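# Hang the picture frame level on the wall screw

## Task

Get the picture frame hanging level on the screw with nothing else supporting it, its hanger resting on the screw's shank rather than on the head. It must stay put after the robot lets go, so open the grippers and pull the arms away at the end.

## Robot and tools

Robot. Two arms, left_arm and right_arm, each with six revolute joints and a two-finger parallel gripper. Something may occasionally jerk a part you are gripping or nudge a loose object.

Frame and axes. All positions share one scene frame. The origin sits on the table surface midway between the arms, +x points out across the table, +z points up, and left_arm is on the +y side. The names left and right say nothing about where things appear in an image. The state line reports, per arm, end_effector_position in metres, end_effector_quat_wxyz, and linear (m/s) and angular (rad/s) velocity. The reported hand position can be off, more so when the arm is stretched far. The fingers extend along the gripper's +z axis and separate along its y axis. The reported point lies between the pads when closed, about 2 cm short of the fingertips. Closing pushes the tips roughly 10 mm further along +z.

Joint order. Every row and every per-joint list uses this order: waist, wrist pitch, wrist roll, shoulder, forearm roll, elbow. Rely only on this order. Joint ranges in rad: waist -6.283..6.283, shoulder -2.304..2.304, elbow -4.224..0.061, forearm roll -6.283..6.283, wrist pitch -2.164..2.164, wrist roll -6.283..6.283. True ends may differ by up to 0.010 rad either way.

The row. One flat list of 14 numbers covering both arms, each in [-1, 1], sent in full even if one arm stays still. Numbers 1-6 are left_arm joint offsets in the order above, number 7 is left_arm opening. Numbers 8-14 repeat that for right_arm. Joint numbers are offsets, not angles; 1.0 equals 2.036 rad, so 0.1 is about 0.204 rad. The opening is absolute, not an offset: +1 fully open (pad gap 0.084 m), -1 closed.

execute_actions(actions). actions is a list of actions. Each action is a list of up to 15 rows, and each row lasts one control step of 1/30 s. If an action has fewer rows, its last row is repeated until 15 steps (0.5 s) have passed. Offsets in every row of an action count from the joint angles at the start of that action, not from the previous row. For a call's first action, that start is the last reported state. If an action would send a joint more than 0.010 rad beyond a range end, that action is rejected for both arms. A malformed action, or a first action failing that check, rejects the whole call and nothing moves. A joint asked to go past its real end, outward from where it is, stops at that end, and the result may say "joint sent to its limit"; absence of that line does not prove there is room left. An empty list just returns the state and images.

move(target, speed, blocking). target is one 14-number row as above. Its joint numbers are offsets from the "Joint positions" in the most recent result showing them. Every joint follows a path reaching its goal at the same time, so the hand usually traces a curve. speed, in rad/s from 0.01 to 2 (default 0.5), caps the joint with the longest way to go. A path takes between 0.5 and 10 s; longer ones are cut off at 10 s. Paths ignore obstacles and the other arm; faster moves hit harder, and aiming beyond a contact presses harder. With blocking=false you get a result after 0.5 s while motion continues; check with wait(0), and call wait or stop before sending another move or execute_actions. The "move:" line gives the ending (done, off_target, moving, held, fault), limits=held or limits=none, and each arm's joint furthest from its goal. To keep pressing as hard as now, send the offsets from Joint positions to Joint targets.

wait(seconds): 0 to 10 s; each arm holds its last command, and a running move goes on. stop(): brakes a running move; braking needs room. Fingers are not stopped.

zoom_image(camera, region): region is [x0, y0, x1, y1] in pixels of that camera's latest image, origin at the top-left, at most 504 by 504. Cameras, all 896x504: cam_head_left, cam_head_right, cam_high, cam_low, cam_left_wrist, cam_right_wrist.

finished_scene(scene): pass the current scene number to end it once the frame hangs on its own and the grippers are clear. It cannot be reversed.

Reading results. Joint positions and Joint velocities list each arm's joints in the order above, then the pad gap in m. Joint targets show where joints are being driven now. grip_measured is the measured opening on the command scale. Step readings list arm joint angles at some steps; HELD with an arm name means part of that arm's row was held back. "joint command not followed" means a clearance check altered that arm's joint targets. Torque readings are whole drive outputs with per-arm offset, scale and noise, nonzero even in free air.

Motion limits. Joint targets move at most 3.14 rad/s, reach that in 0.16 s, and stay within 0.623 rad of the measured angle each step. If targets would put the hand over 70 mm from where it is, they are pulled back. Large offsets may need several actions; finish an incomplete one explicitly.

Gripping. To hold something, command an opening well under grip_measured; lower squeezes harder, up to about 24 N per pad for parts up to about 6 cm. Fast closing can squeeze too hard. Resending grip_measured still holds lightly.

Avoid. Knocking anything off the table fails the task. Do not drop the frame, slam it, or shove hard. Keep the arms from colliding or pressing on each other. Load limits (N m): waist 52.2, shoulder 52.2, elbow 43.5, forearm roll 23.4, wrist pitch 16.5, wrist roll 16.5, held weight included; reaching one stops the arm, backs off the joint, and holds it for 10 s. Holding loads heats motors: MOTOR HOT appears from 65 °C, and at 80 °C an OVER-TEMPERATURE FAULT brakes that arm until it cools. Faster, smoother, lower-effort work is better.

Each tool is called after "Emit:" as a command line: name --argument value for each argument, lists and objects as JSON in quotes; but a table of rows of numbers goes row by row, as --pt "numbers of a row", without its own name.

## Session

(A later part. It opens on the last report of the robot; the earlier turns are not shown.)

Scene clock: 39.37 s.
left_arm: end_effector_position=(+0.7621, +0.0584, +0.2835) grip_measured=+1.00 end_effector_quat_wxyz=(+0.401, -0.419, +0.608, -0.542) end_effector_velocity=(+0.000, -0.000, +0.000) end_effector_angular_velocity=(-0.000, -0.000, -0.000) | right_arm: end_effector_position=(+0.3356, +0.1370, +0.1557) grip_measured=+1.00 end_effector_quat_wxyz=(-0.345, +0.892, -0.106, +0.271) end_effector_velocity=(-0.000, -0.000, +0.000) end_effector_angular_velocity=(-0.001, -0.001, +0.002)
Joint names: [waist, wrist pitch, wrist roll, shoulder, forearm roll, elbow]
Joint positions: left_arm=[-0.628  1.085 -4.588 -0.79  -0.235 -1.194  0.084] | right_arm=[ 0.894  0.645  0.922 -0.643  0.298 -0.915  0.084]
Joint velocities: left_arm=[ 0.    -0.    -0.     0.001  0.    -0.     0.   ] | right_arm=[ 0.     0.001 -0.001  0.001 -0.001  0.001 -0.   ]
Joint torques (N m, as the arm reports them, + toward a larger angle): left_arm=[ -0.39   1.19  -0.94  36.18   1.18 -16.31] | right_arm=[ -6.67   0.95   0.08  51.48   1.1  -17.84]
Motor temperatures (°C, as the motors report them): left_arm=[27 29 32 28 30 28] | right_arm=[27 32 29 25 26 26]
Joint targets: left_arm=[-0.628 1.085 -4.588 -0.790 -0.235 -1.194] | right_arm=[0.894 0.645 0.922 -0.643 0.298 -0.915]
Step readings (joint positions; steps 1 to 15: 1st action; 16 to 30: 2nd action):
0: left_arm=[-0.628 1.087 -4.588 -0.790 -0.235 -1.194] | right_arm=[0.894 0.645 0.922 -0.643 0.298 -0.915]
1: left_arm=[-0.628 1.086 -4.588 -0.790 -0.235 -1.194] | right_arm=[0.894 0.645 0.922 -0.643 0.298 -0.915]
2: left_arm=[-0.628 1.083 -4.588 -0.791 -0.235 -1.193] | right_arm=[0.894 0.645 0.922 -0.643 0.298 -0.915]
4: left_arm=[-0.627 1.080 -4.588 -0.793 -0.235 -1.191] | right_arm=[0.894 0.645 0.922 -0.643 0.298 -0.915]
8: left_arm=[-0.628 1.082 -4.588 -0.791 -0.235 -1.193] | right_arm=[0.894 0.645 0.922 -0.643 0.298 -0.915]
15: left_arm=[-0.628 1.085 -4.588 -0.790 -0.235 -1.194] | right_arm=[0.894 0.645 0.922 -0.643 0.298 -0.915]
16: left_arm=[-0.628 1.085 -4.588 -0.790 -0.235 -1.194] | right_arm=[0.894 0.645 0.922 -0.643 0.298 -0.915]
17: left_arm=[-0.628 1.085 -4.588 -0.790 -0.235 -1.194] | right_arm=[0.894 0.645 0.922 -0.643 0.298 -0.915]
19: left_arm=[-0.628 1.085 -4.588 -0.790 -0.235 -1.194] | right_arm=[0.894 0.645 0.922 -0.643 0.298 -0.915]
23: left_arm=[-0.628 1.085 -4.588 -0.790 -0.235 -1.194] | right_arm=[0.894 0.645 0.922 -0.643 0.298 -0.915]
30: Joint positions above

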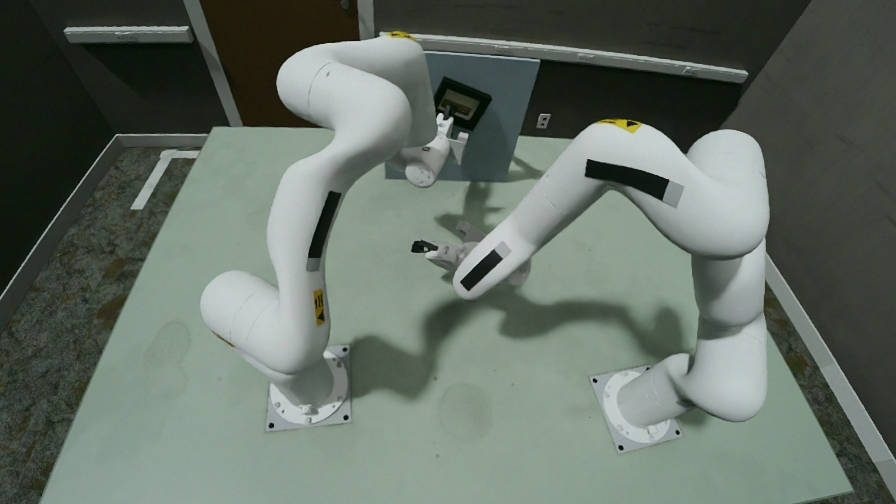

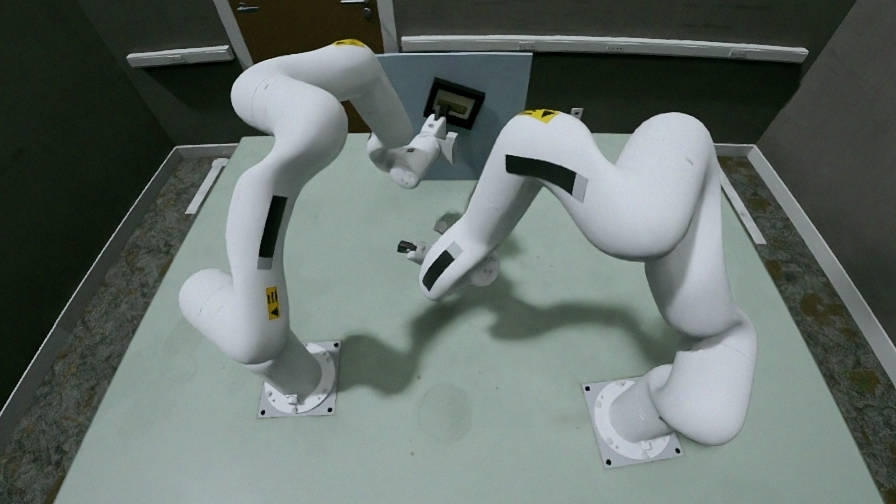

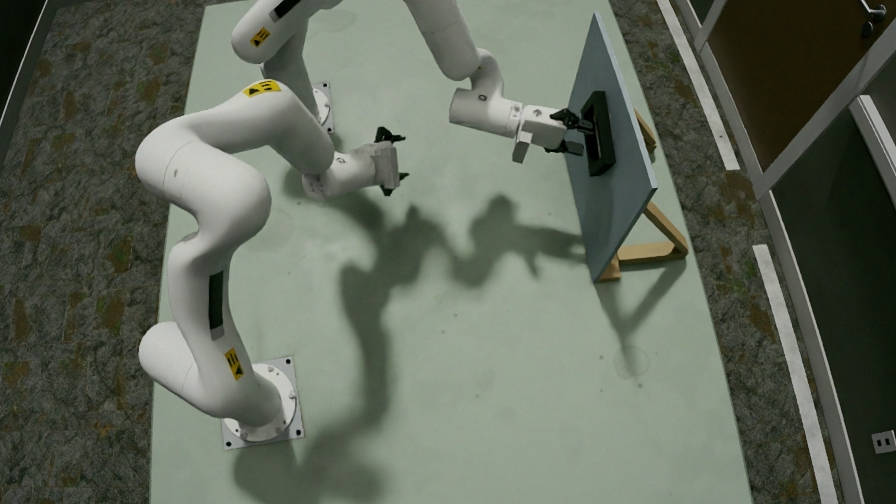

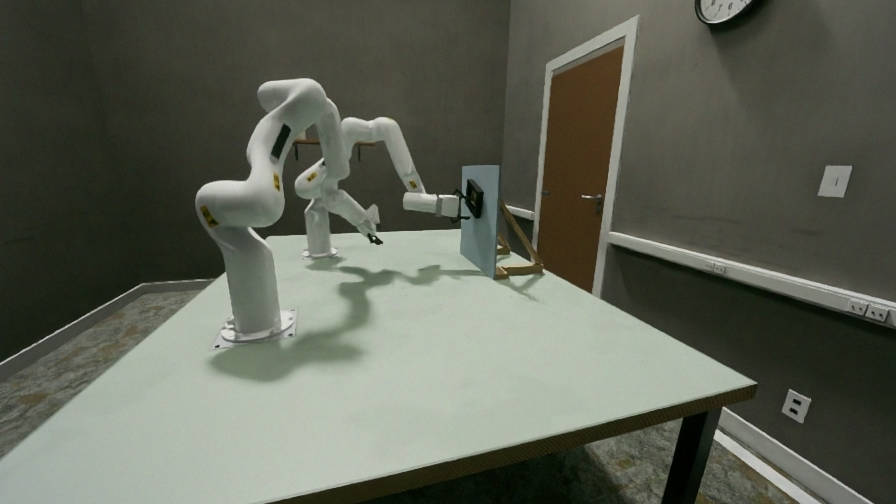

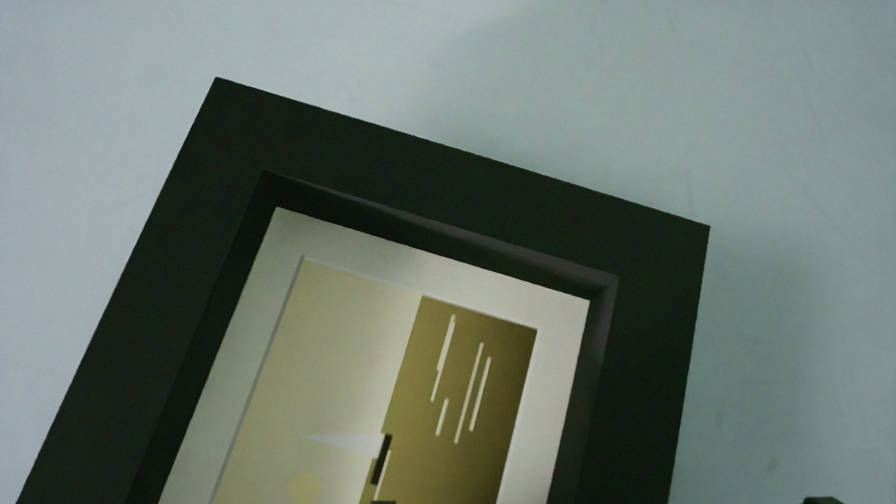

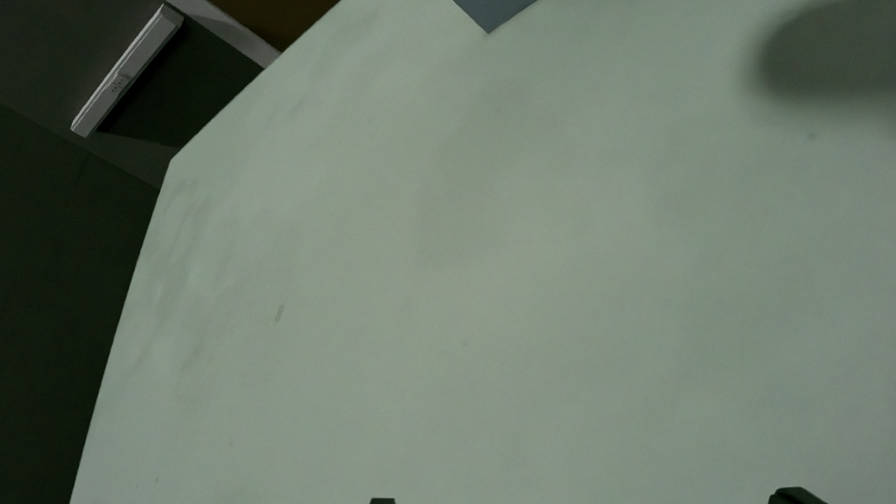

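Emit:
execute_actions --actions '[[[0,0,0,0,0,0,0,0,0,0,0,0,0,1]],[[0,0,0,0,0,0,-1,0,0,0,0,0,0,1]],[[0,0,0,0,0,0,-1,0,0,0,0,0,0,1]]]'

Scene clock: 41.33 s.
left_arm: end_effector_position=(+0.7621, +0.0579, +0.2841) grip_measured=-0.37 end_effector_quat_wxyz=(+0.401, -0.419, +0.608, -0.543) end_effector_velocity=(+0.000, +0.000, +0.000) end_effector_angular_velocity=(+0.001, -0.000, +0.000) | right_arm: end_effector_position=(+0.3356, +0.1370, +0.1557) grip_measured=+1.00 end_effector_quat_wxyz=(-0.345, +0.892, -0.106, +0.271) end_effector_velocity=(-0.000, -0.000, -0.001) end_effector_angular_velocity=(-0.002, +0.003, -0.001)
Joint names: [waist, wrist pitch, wrist roll, shoulder, forearm roll, elbow]
Joint positions: left_arm=[-0.629  1.086 -4.588 -0.79  -0.234 -1.194  0.028] | right_arm=[ 0.894  0.645  0.922 -0.643  0.298 -0.915  0.084]
Joint velocities: left_arm=[ 0.    -0.     0.001  0.001  0.     0.     0.   ] | right_arm=[ 0.    -0.003  0.001 -0.001  0.001 -0.001 -0.   ]
Joint torques (N m, as the arm reports them, + toward a larger angle): left_arm=[  8.35   0.33  -1.75  33.08  -0.83 -14.63] | right_arm=[ -6.38   1.01   0.12  50.66   0.98 -17.44]
Motor temperatures (°C, as the motors report them): left_arm=[27 29 32 28 30 28] | right_arm=[27 32 29 25 26 26]
Joint targets: left_arm=[-0.629 1.086 -4.588 -0.790 -0.234 -1.194] | right_arm=[0.894 0.645 0.922 -0.643 0.298 -0.915]
Step readings (joint positions; steps 1 to 15: 1st action; 16 to 30: 2nd action; 31 to 45: 3rd action):
0: left_arm=[-0.628 1.085 -4.588 -0.790 -0.235 -1.194] | right_arm=[0.894 0.645 0.922 -0.643 0.298 -0.915]
1: left_arm=[-0.628 1.085 -4.588 -0.790 -0.235 -1.194] | right_arm=[0.894 0.645 0.922 -0.643 0.298 -0.915]
2: left_arm=[-0.628 1.085 -4.588 -0.790 -0.235 -1.194] | right_arm=[0.894 0.645 0.922 -0.643 0.298 -0.915]
4: left_arm=[-0.628 1.085 -4.588 -0.790 -0.235 -1.194] | right_arm=[0.894 0.645 0.922 -0.643 0.298 -0.915]
8: left_arm=[-0.628 1.085 -4.588 -0.790 -0.235 -1.194] | right_arm=[0.894 0.645 0.922 -0.643 0.298 -0.915]
15: left_arm=[-0.628 1.085 -4.588 -0.790 -0.235 -1.194] | right_arm=[0.894 0.645 0.922 -0.643 0.298 -0.915]
16: left_arm=[-0.628 1.085 -4.588 -0.790 -0.235 -1.194] | right_arm=[0.894 0.645 0.922 -0.643 0.298 -0.915]
17: left_arm=[-0.628 1.085 -4.588 -0.790 -0.235 -1.194] | right_arm=[0.894 0.645 0.922 -0.643 0.298 -0.915]
19: left_arm=[-0.629 1.086 -4.587 -0.790 -0.234 -1.194] | right_arm=[0.894 0.645 0.922 -0.643 0.298 -0.915]
23: left_arm=[-0.629 1.086 -4.587 -0.790 -0.234 -1.194] | right_arm=[0.894 0.645 0.922 -0.643 0.298 -0.915]
30: left_arm=[-0.629 1.086 -4.588 -0.790 -0.234 -1.194] | right_arm=[0.894 0.645 0.922 -0.643 0.298 -0.915]
31: left_arm=[-0.629 1.086 -4.588 -0.790 -0.234 -1.194] | right_arm=[0.894 0.645 0.922 -0.643 0.298 -0.915]
32: left_arm=[-0.629 1.086 -4.588 -0.790 -0.234 -1.194] | right_arm=[0.894 0.645 0.922 -0.643 0.298 -0.915]
34: left_arm=[-0.629 1.086 -4.588 -0.790 -0.234 -1.194] | right_arm=[0.894 0.645 0.922 -0.643 0.298 -0.915]
38: left_arm=[-0.629 1.086 -4.588 -0.790 -0.234 -1.194] | right_arm=[0.894 0.645 0.922 -0.643 0.298 -0.915]
45: Joint positions above

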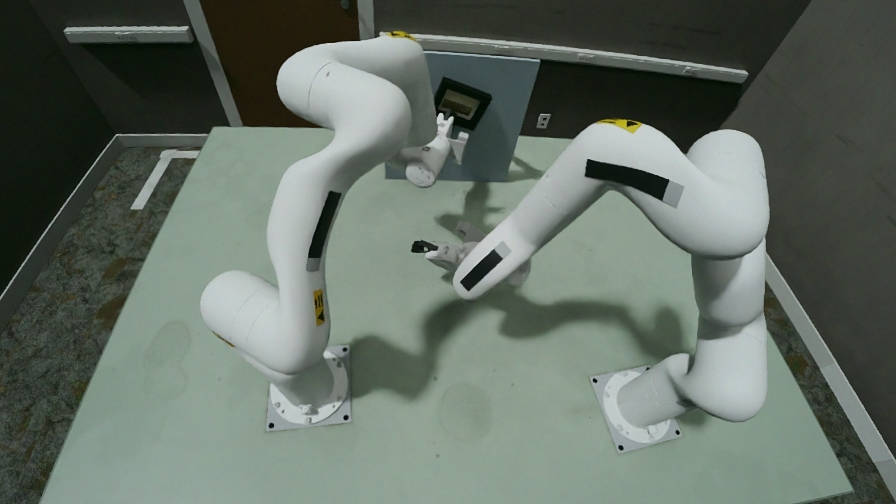

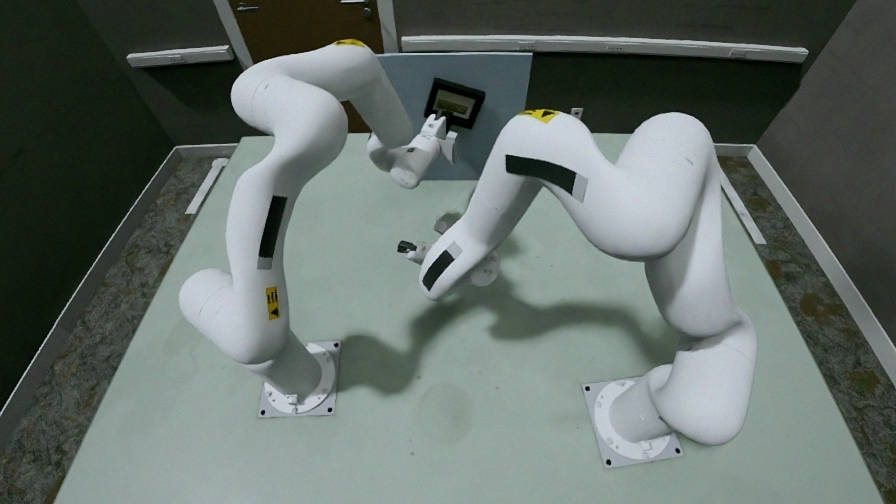

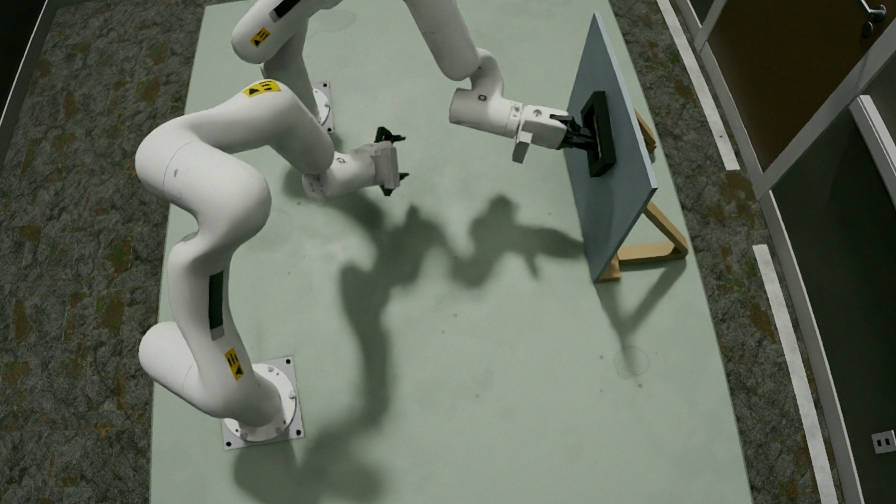

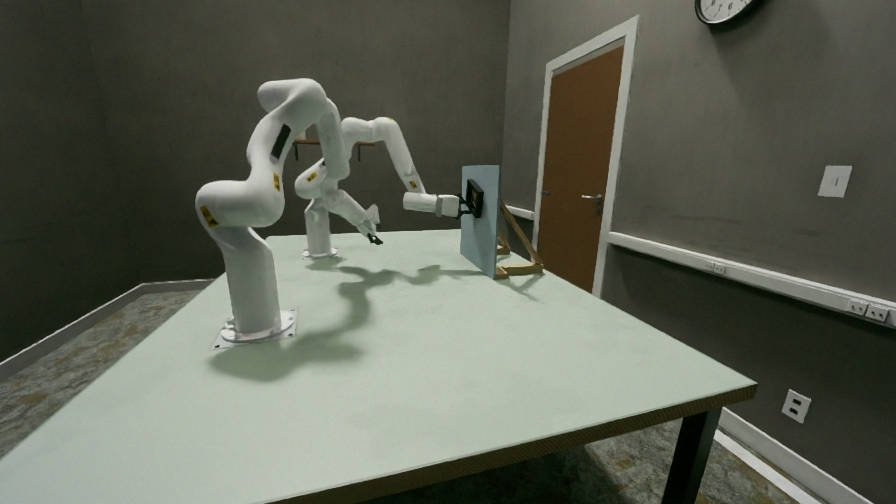

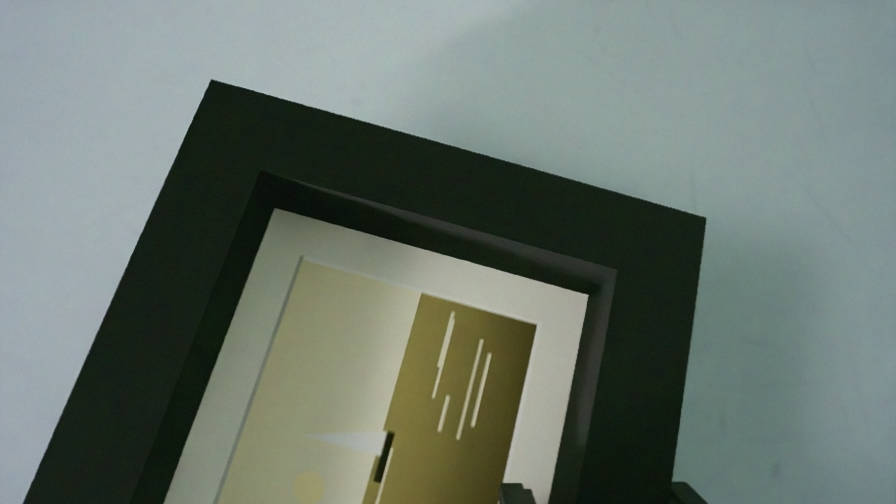

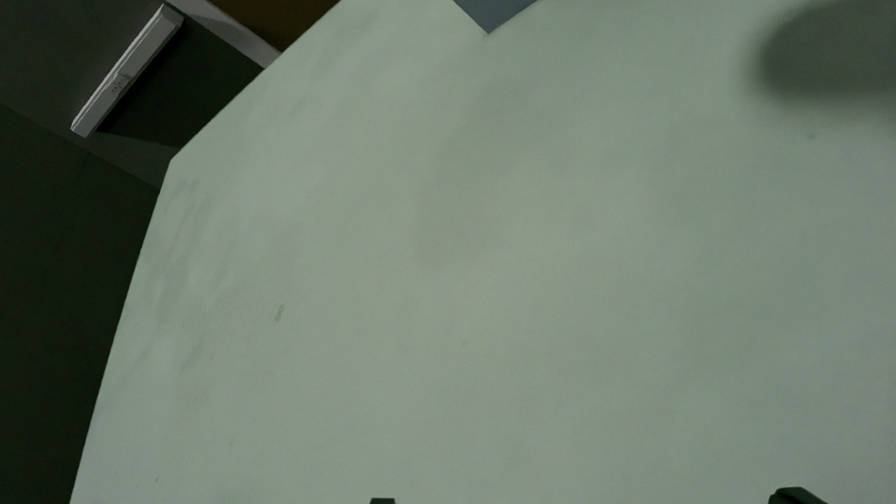

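Emit:
move --target '[0, -0.016, 0, 0.016, 0, 0, -1, 0,0,0,0,0,0,1]' --speed 0.04

Emit:
zoom_image --camera "cam_head_left" --region '[400, 40, 520, 140]'

Scene clock: 42.60 s.
left_arm: end_effector_position=(+0.7627, +0.0562, +0.3021) grip_measured=-0.51 end_effector_quat_wxyz=(+0.397, -0.420, +0.608, -0.544) end_effector_velocity=(+0.000, +0.000, +0.000) end_effector_angular_velocity=(-0.001, -0.000, +0.000) | right_arm: end_effector_position=(+0.3356, +0.1370, +0.1557) grip_measured=+1.00 end_effector_quat_wxyz=(-0.345, +0.892, -0.106, +0.271) end_effector_velocity=(-0.001, -0.000, -0.000) end_effector_angular_velocity=(+0.001, +0.001, +0.000)
Joint names: [waist, wrist pitch, wrist roll, shoulder, forearm roll, elbow]
Joint positions: left_arm=[-0.629  1.053 -4.588 -0.757 -0.234 -1.193  0.022] | right_arm=[ 0.894  0.645  0.922 -0.643  0.298 -0.915  0.084]
Joint velocities: left_arm=[ 0.    -0.    -0.    -0.    -0.    -0.001  0.   ] | right_arm=[0.002 0.001 0.002 0.001 0.    0.002 0.   ]
Joint torques (N m, as the arm reports them, + toward a larger angle): left_arm=[ 10.42   2.73  -1.15  42.2   -0.11 -29.11] | right_arm=[ -6.89   1.05   0.09  50.85   1.37 -17.45]
Motor temperatures (°C, as the motors report them): left_arm=[27 29 32 28 30 28] | right_arm=[27 32 29 25 26 26]
Joint targets: left_arm=[-0.629 1.053 -4.588 -0.757 -0.234 -1.194] | right_arm=[0.894 0.645 0.922 -0.643 0.298 -0.915]
move: done; limits=none; left_arm: farthest joint: the elbow, 0.001 radians from its target (0.000 radians at the start); right_arm: farthest joint: the waist, 0.000 radians from its target (0.000 radians at the start)

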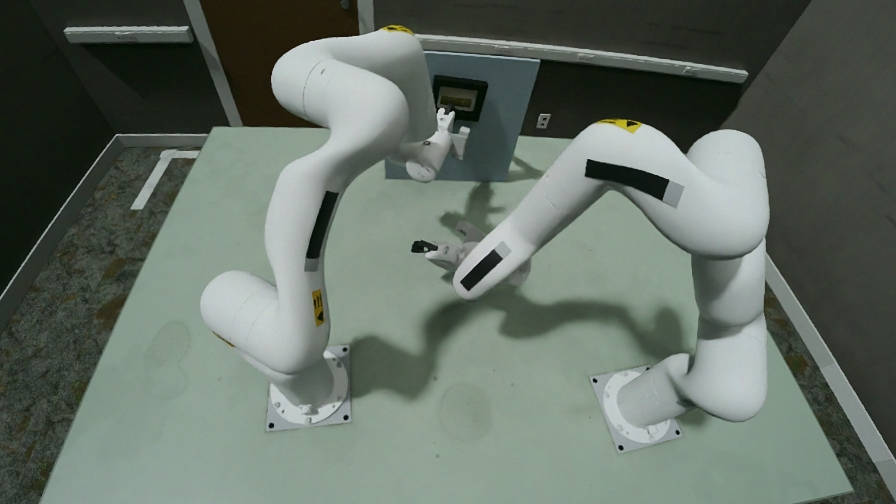

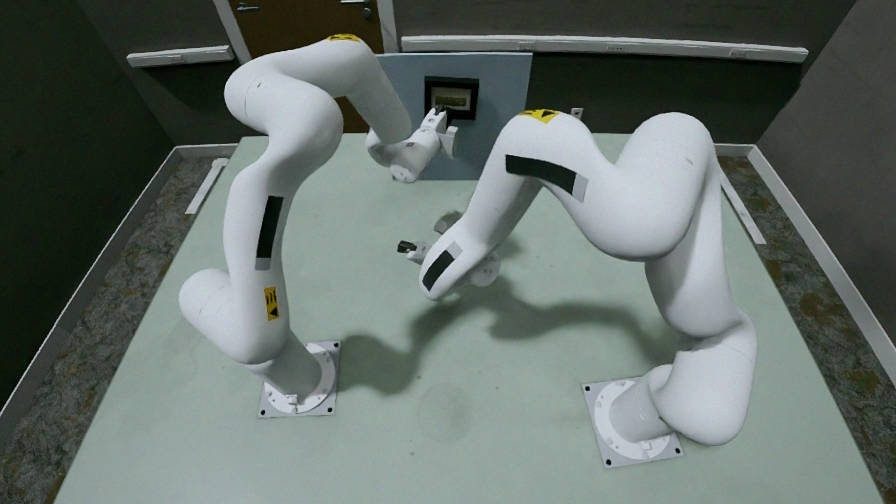

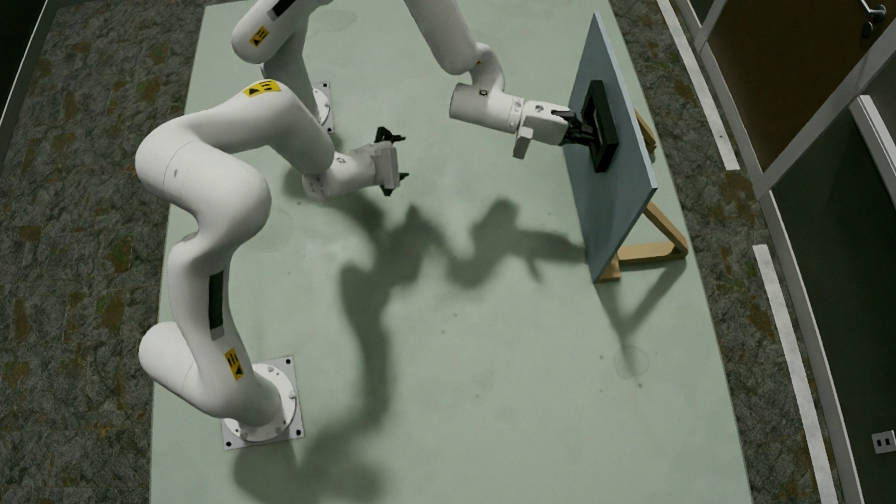

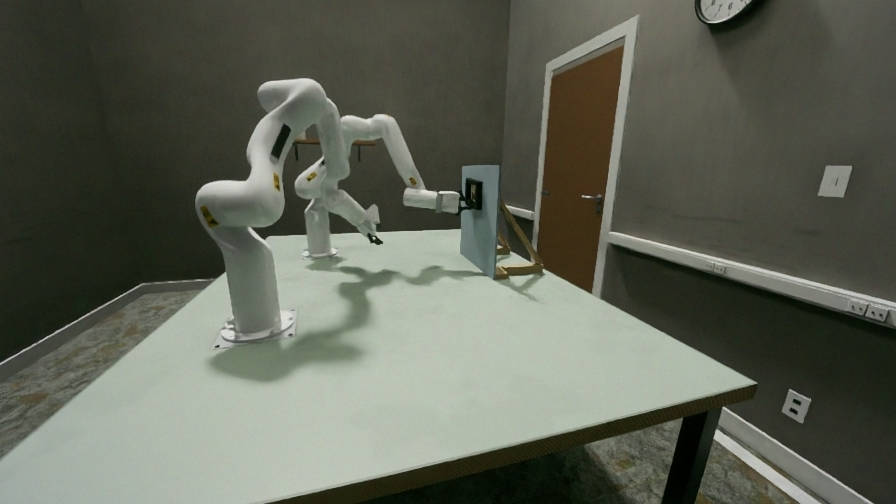

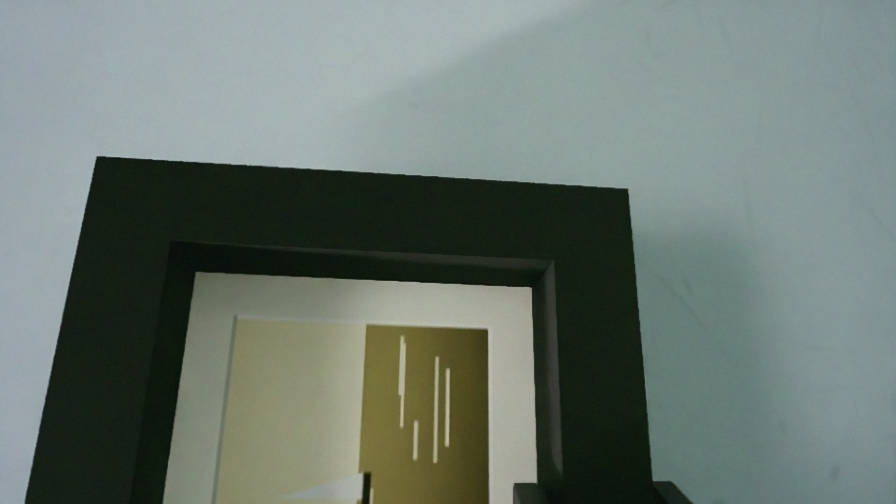

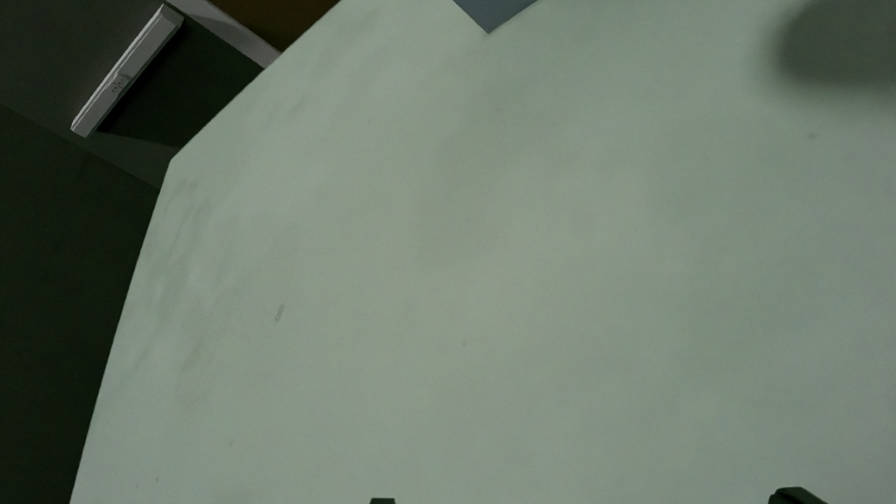

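Region (400, 40, 520, 140) of cam_head_left's 896x504 image, scaled by 4.200, with more detail than that image has.

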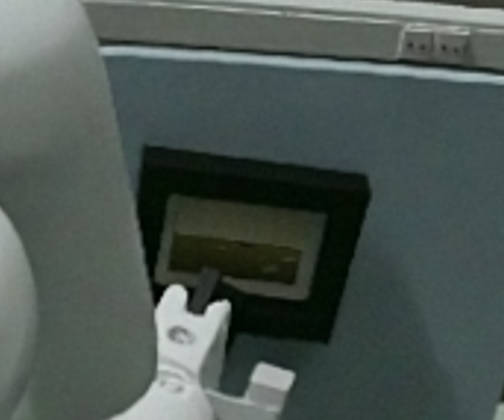

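Emit:
move --target '[-0.0018, 0, 0, 0, 0, 0, -1, 0,0,0,0,0,0,1]' --speed 0.02

Emit:
move --target '[0, 0.0185, 0, -0.0185, 0, 0, -1, 0,0,0,0,0,0,1]' --speed 0.03

Scene clock: 43.60 s.
left_arm: end_effector_position=(+0.7619, +0.0536, +0.3033) grip_measured=-0.52 end_effector_quat_wxyz=(+0.397, -0.419, +0.608, -0.546) end_effector_velocity=(-0.001, -0.001, -0.001) end_effector_angular_velocity=(+0.002, +0.000, -0.002) | right_arm: end_effector_position=(+0.3356, +0.1370, +0.1557) grip_measured=+1.00 end_effector_quat_wxyz=(-0.345, +0.892, -0.106, +0.271) end_effector_velocity=(-0.000, +0.000, -0.000) end_effector_angular_velocity=(-0.000, -0.001, +0.001)
Joint names: [waist, wrist pitch, wrist roll, shoulder, forearm roll, elbow]
Joint positions: left_arm=[-0.632  1.054 -4.588 -0.757 -0.234 -1.195  0.021] | right_arm=[ 0.894  0.645  0.922 -0.643  0.298 -0.915  0.084]
Joint velocities: left_arm=[-0.002  0.001  0.001  0.     0.     0.002 -0.   ] | right_arm=[ 0.     0.    -0.001 -0.001 -0.    -0.    -0.   ]
Joint torques (N m, as the arm reports them, + toward a larger angle): left_arm=[  2.19   1.43  -0.82  37.33   1.26 -19.93] | right_arm=[ -5.91   1.02   0.14  51.07   1.2  -17.62]
Motor temperatures (°C, as the motors report them): left_arm=[27 29 32 28 30 28] | right_arm=[27 32 29 25 26 26]
Joint targets: left_arm=[-0.633 1.053 -4.588 -0.757 -0.234 -1.193] | right_arm=[0.894 0.645 0.922 -0.643 0.298 -0.915]
move: done; limits=none; left_arm: farthest joint: the elbow, 0.002 radians from its target (0.000 radians at the start); right_arm: farthest joint: the waist, 0.000 radians from its target (0.000 radians at the start)

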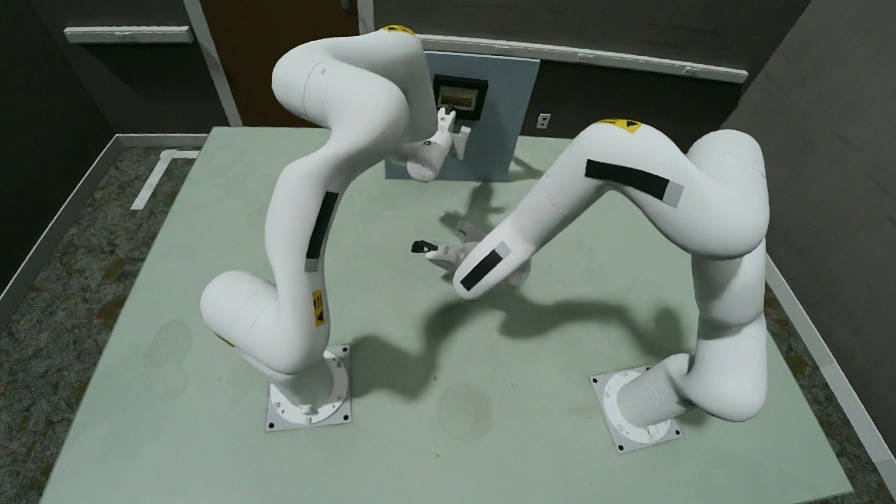

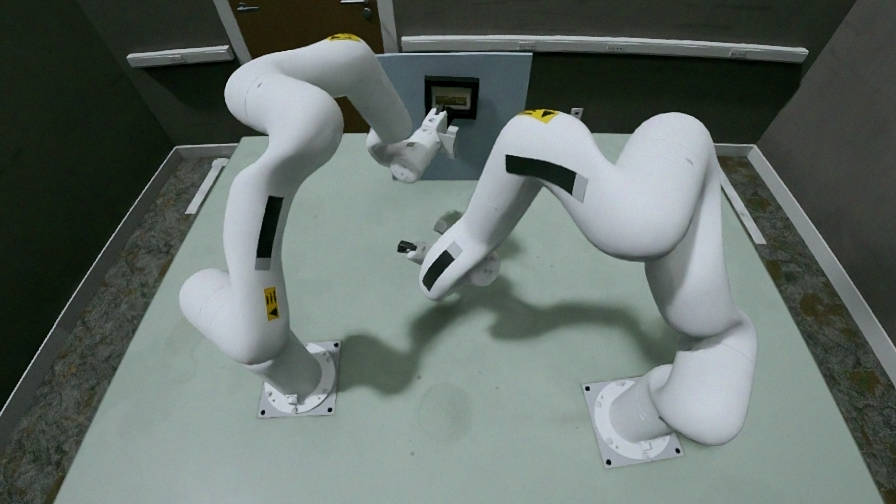

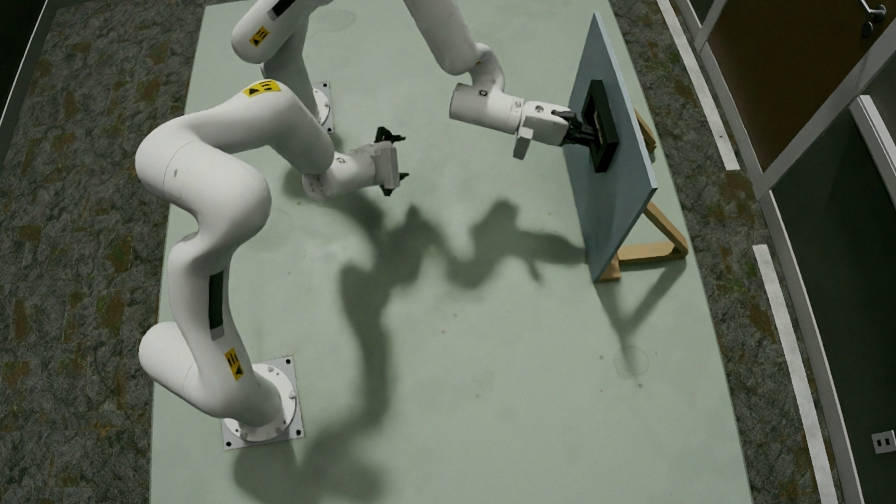

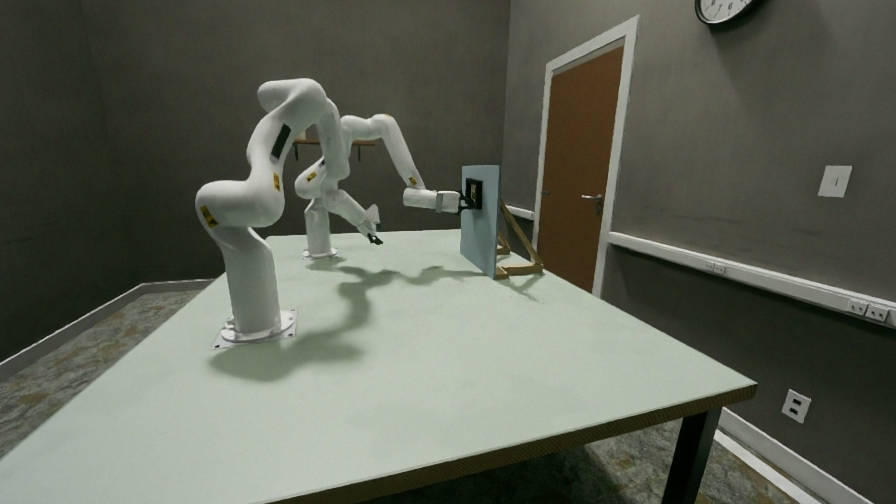

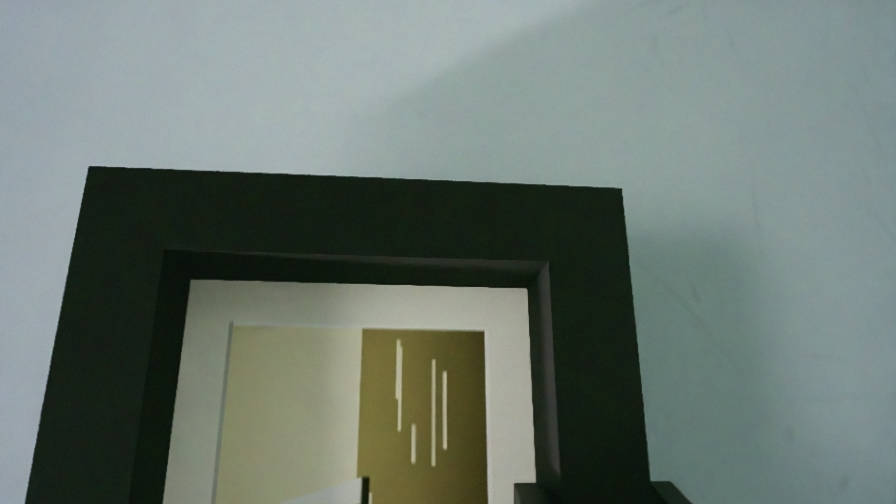

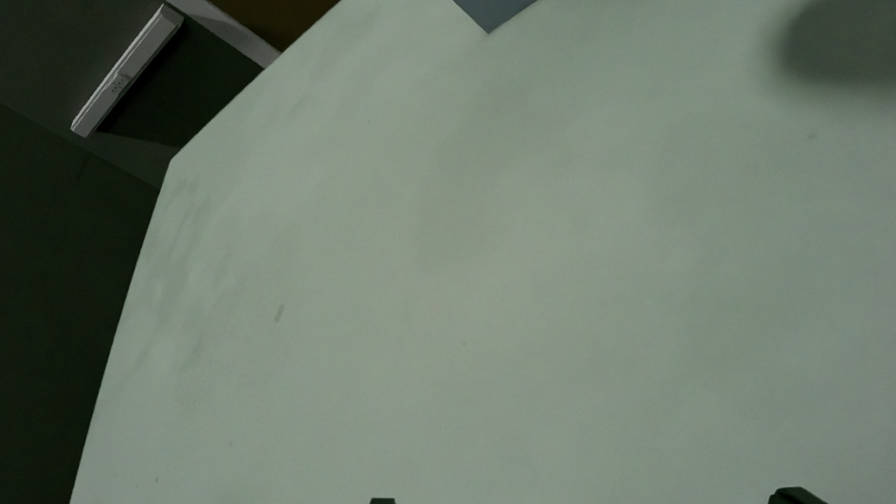

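Scene clock: 45.10 s.
left_arm: end_effector_position=(+0.7613, +0.0552, +0.2843) grip_measured=-0.53 end_effector_quat_wxyz=(+0.402, -0.416, +0.606, -0.545) end_effector_velocity=(-0.000, +0.001, -0.002) end_effector_angular_velocity=(+0.001, +0.006, +0.001) | right_arm: end_effector_position=(+0.3356, +0.1370, +0.1557) grip_measured=+1.00 end_effector_quat_wxyz=(-0.345, +0.892, -0.106, +0.271) end_effector_velocity=(+0.000, +0.000, +0.001) end_effector_angular_velocity=(+0.000, -0.003, +0.001)
Joint names: [waist, wrist pitch, wrist roll, shoulder, forearm roll, elbow]
Joint positions: left_arm=[-0.632  1.095 -4.588 -0.794 -0.234 -1.196  0.021] | right_arm=[ 0.894  0.645  0.922 -0.643  0.298 -0.915  0.084]
Joint velocities: left_arm=[ 0.    -0.004 -0.    -0.001 -0.001  0.001 -0.   ] | right_arm=[-0.     0.001 -0.002  0.    -0.    -0.    -0.   ]
Joint torques (N m, as the arm reports them, + toward a larger angle): left_arm=[ 1.48 -1.97 -0.99 25.67  0.39 -6.12] | right_arm=[ -5.81   1.12   0.09  52.04   1.09 -17.4 ]
Motor temperatures (°C, as the motors report them): left_arm=[27 29 32 28 30 28] | right_arm=[27 32 29 25 26 26]
Joint targets: left_arm=[-0.632 1.092 -4.588 -0.795 -0.234 -1.195] | right_arm=[0.894 0.645 0.922 -0.643 0.298 -0.915]
move: done; limits=none; left_arm: farthest joint: the wrist pitch, 0.004 radians from its target (0.038 radians at the start); right_arm: farthest joint: the waist, 0.000 radians from its target (0.000 radians at the start)

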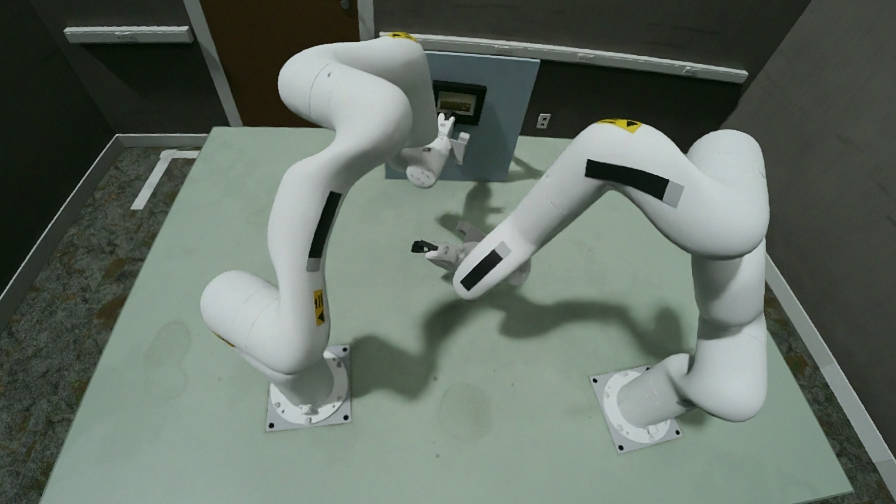

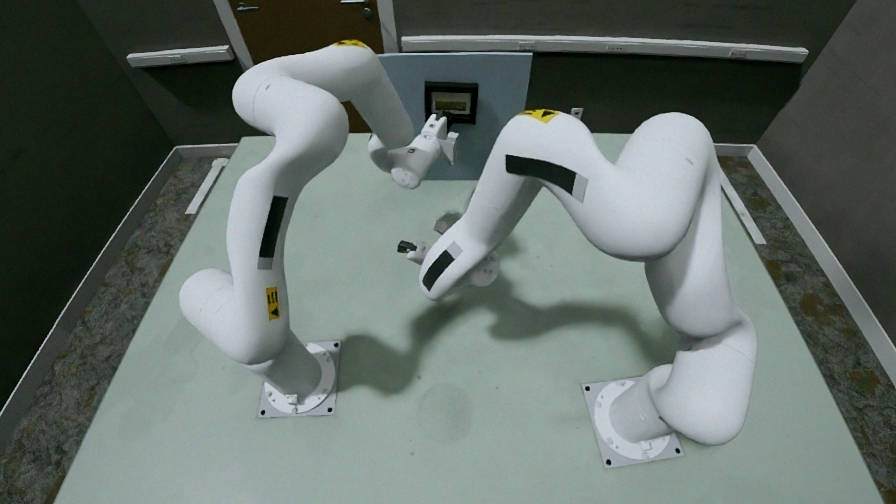

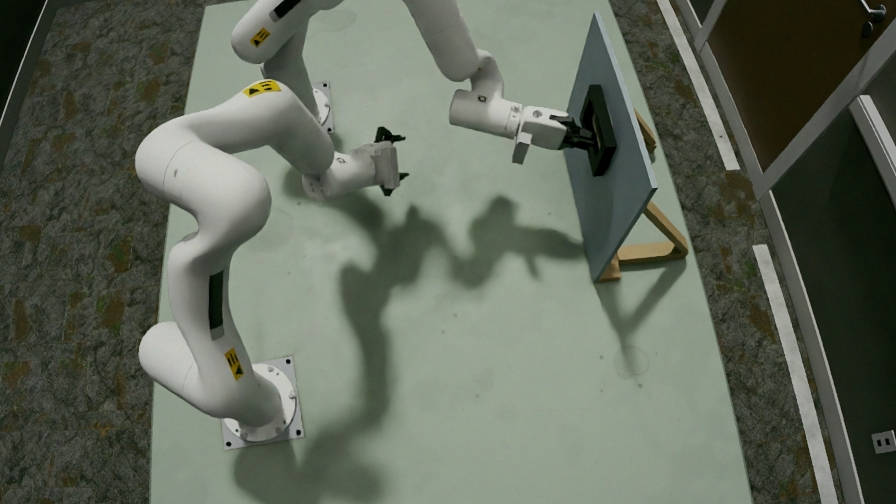

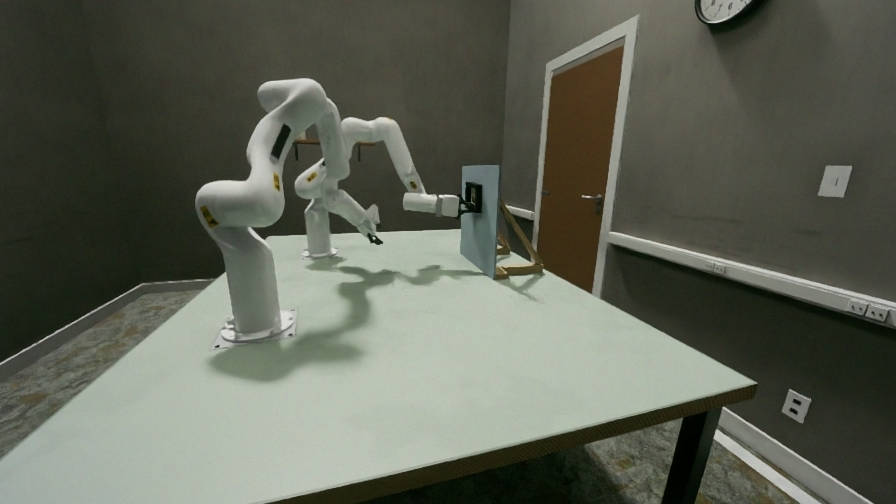

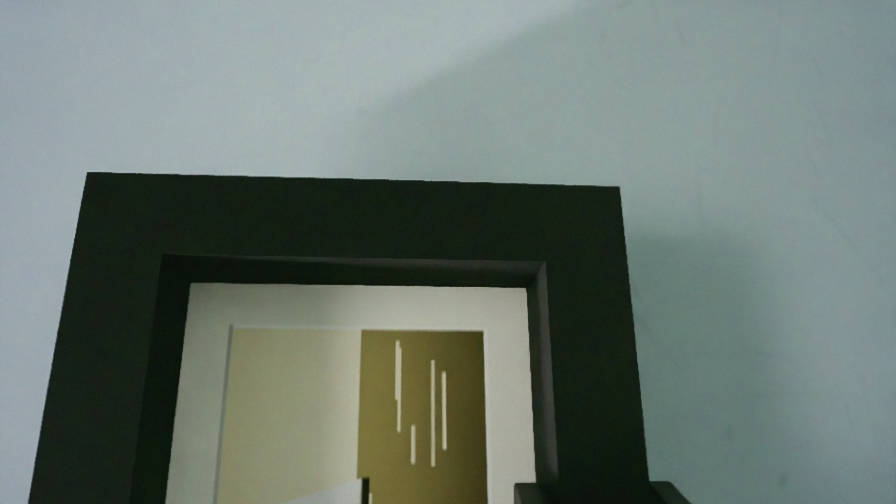

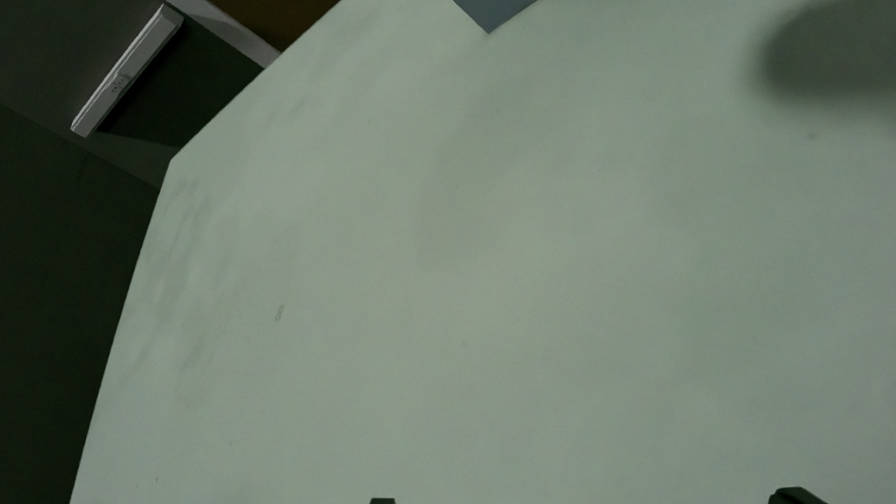

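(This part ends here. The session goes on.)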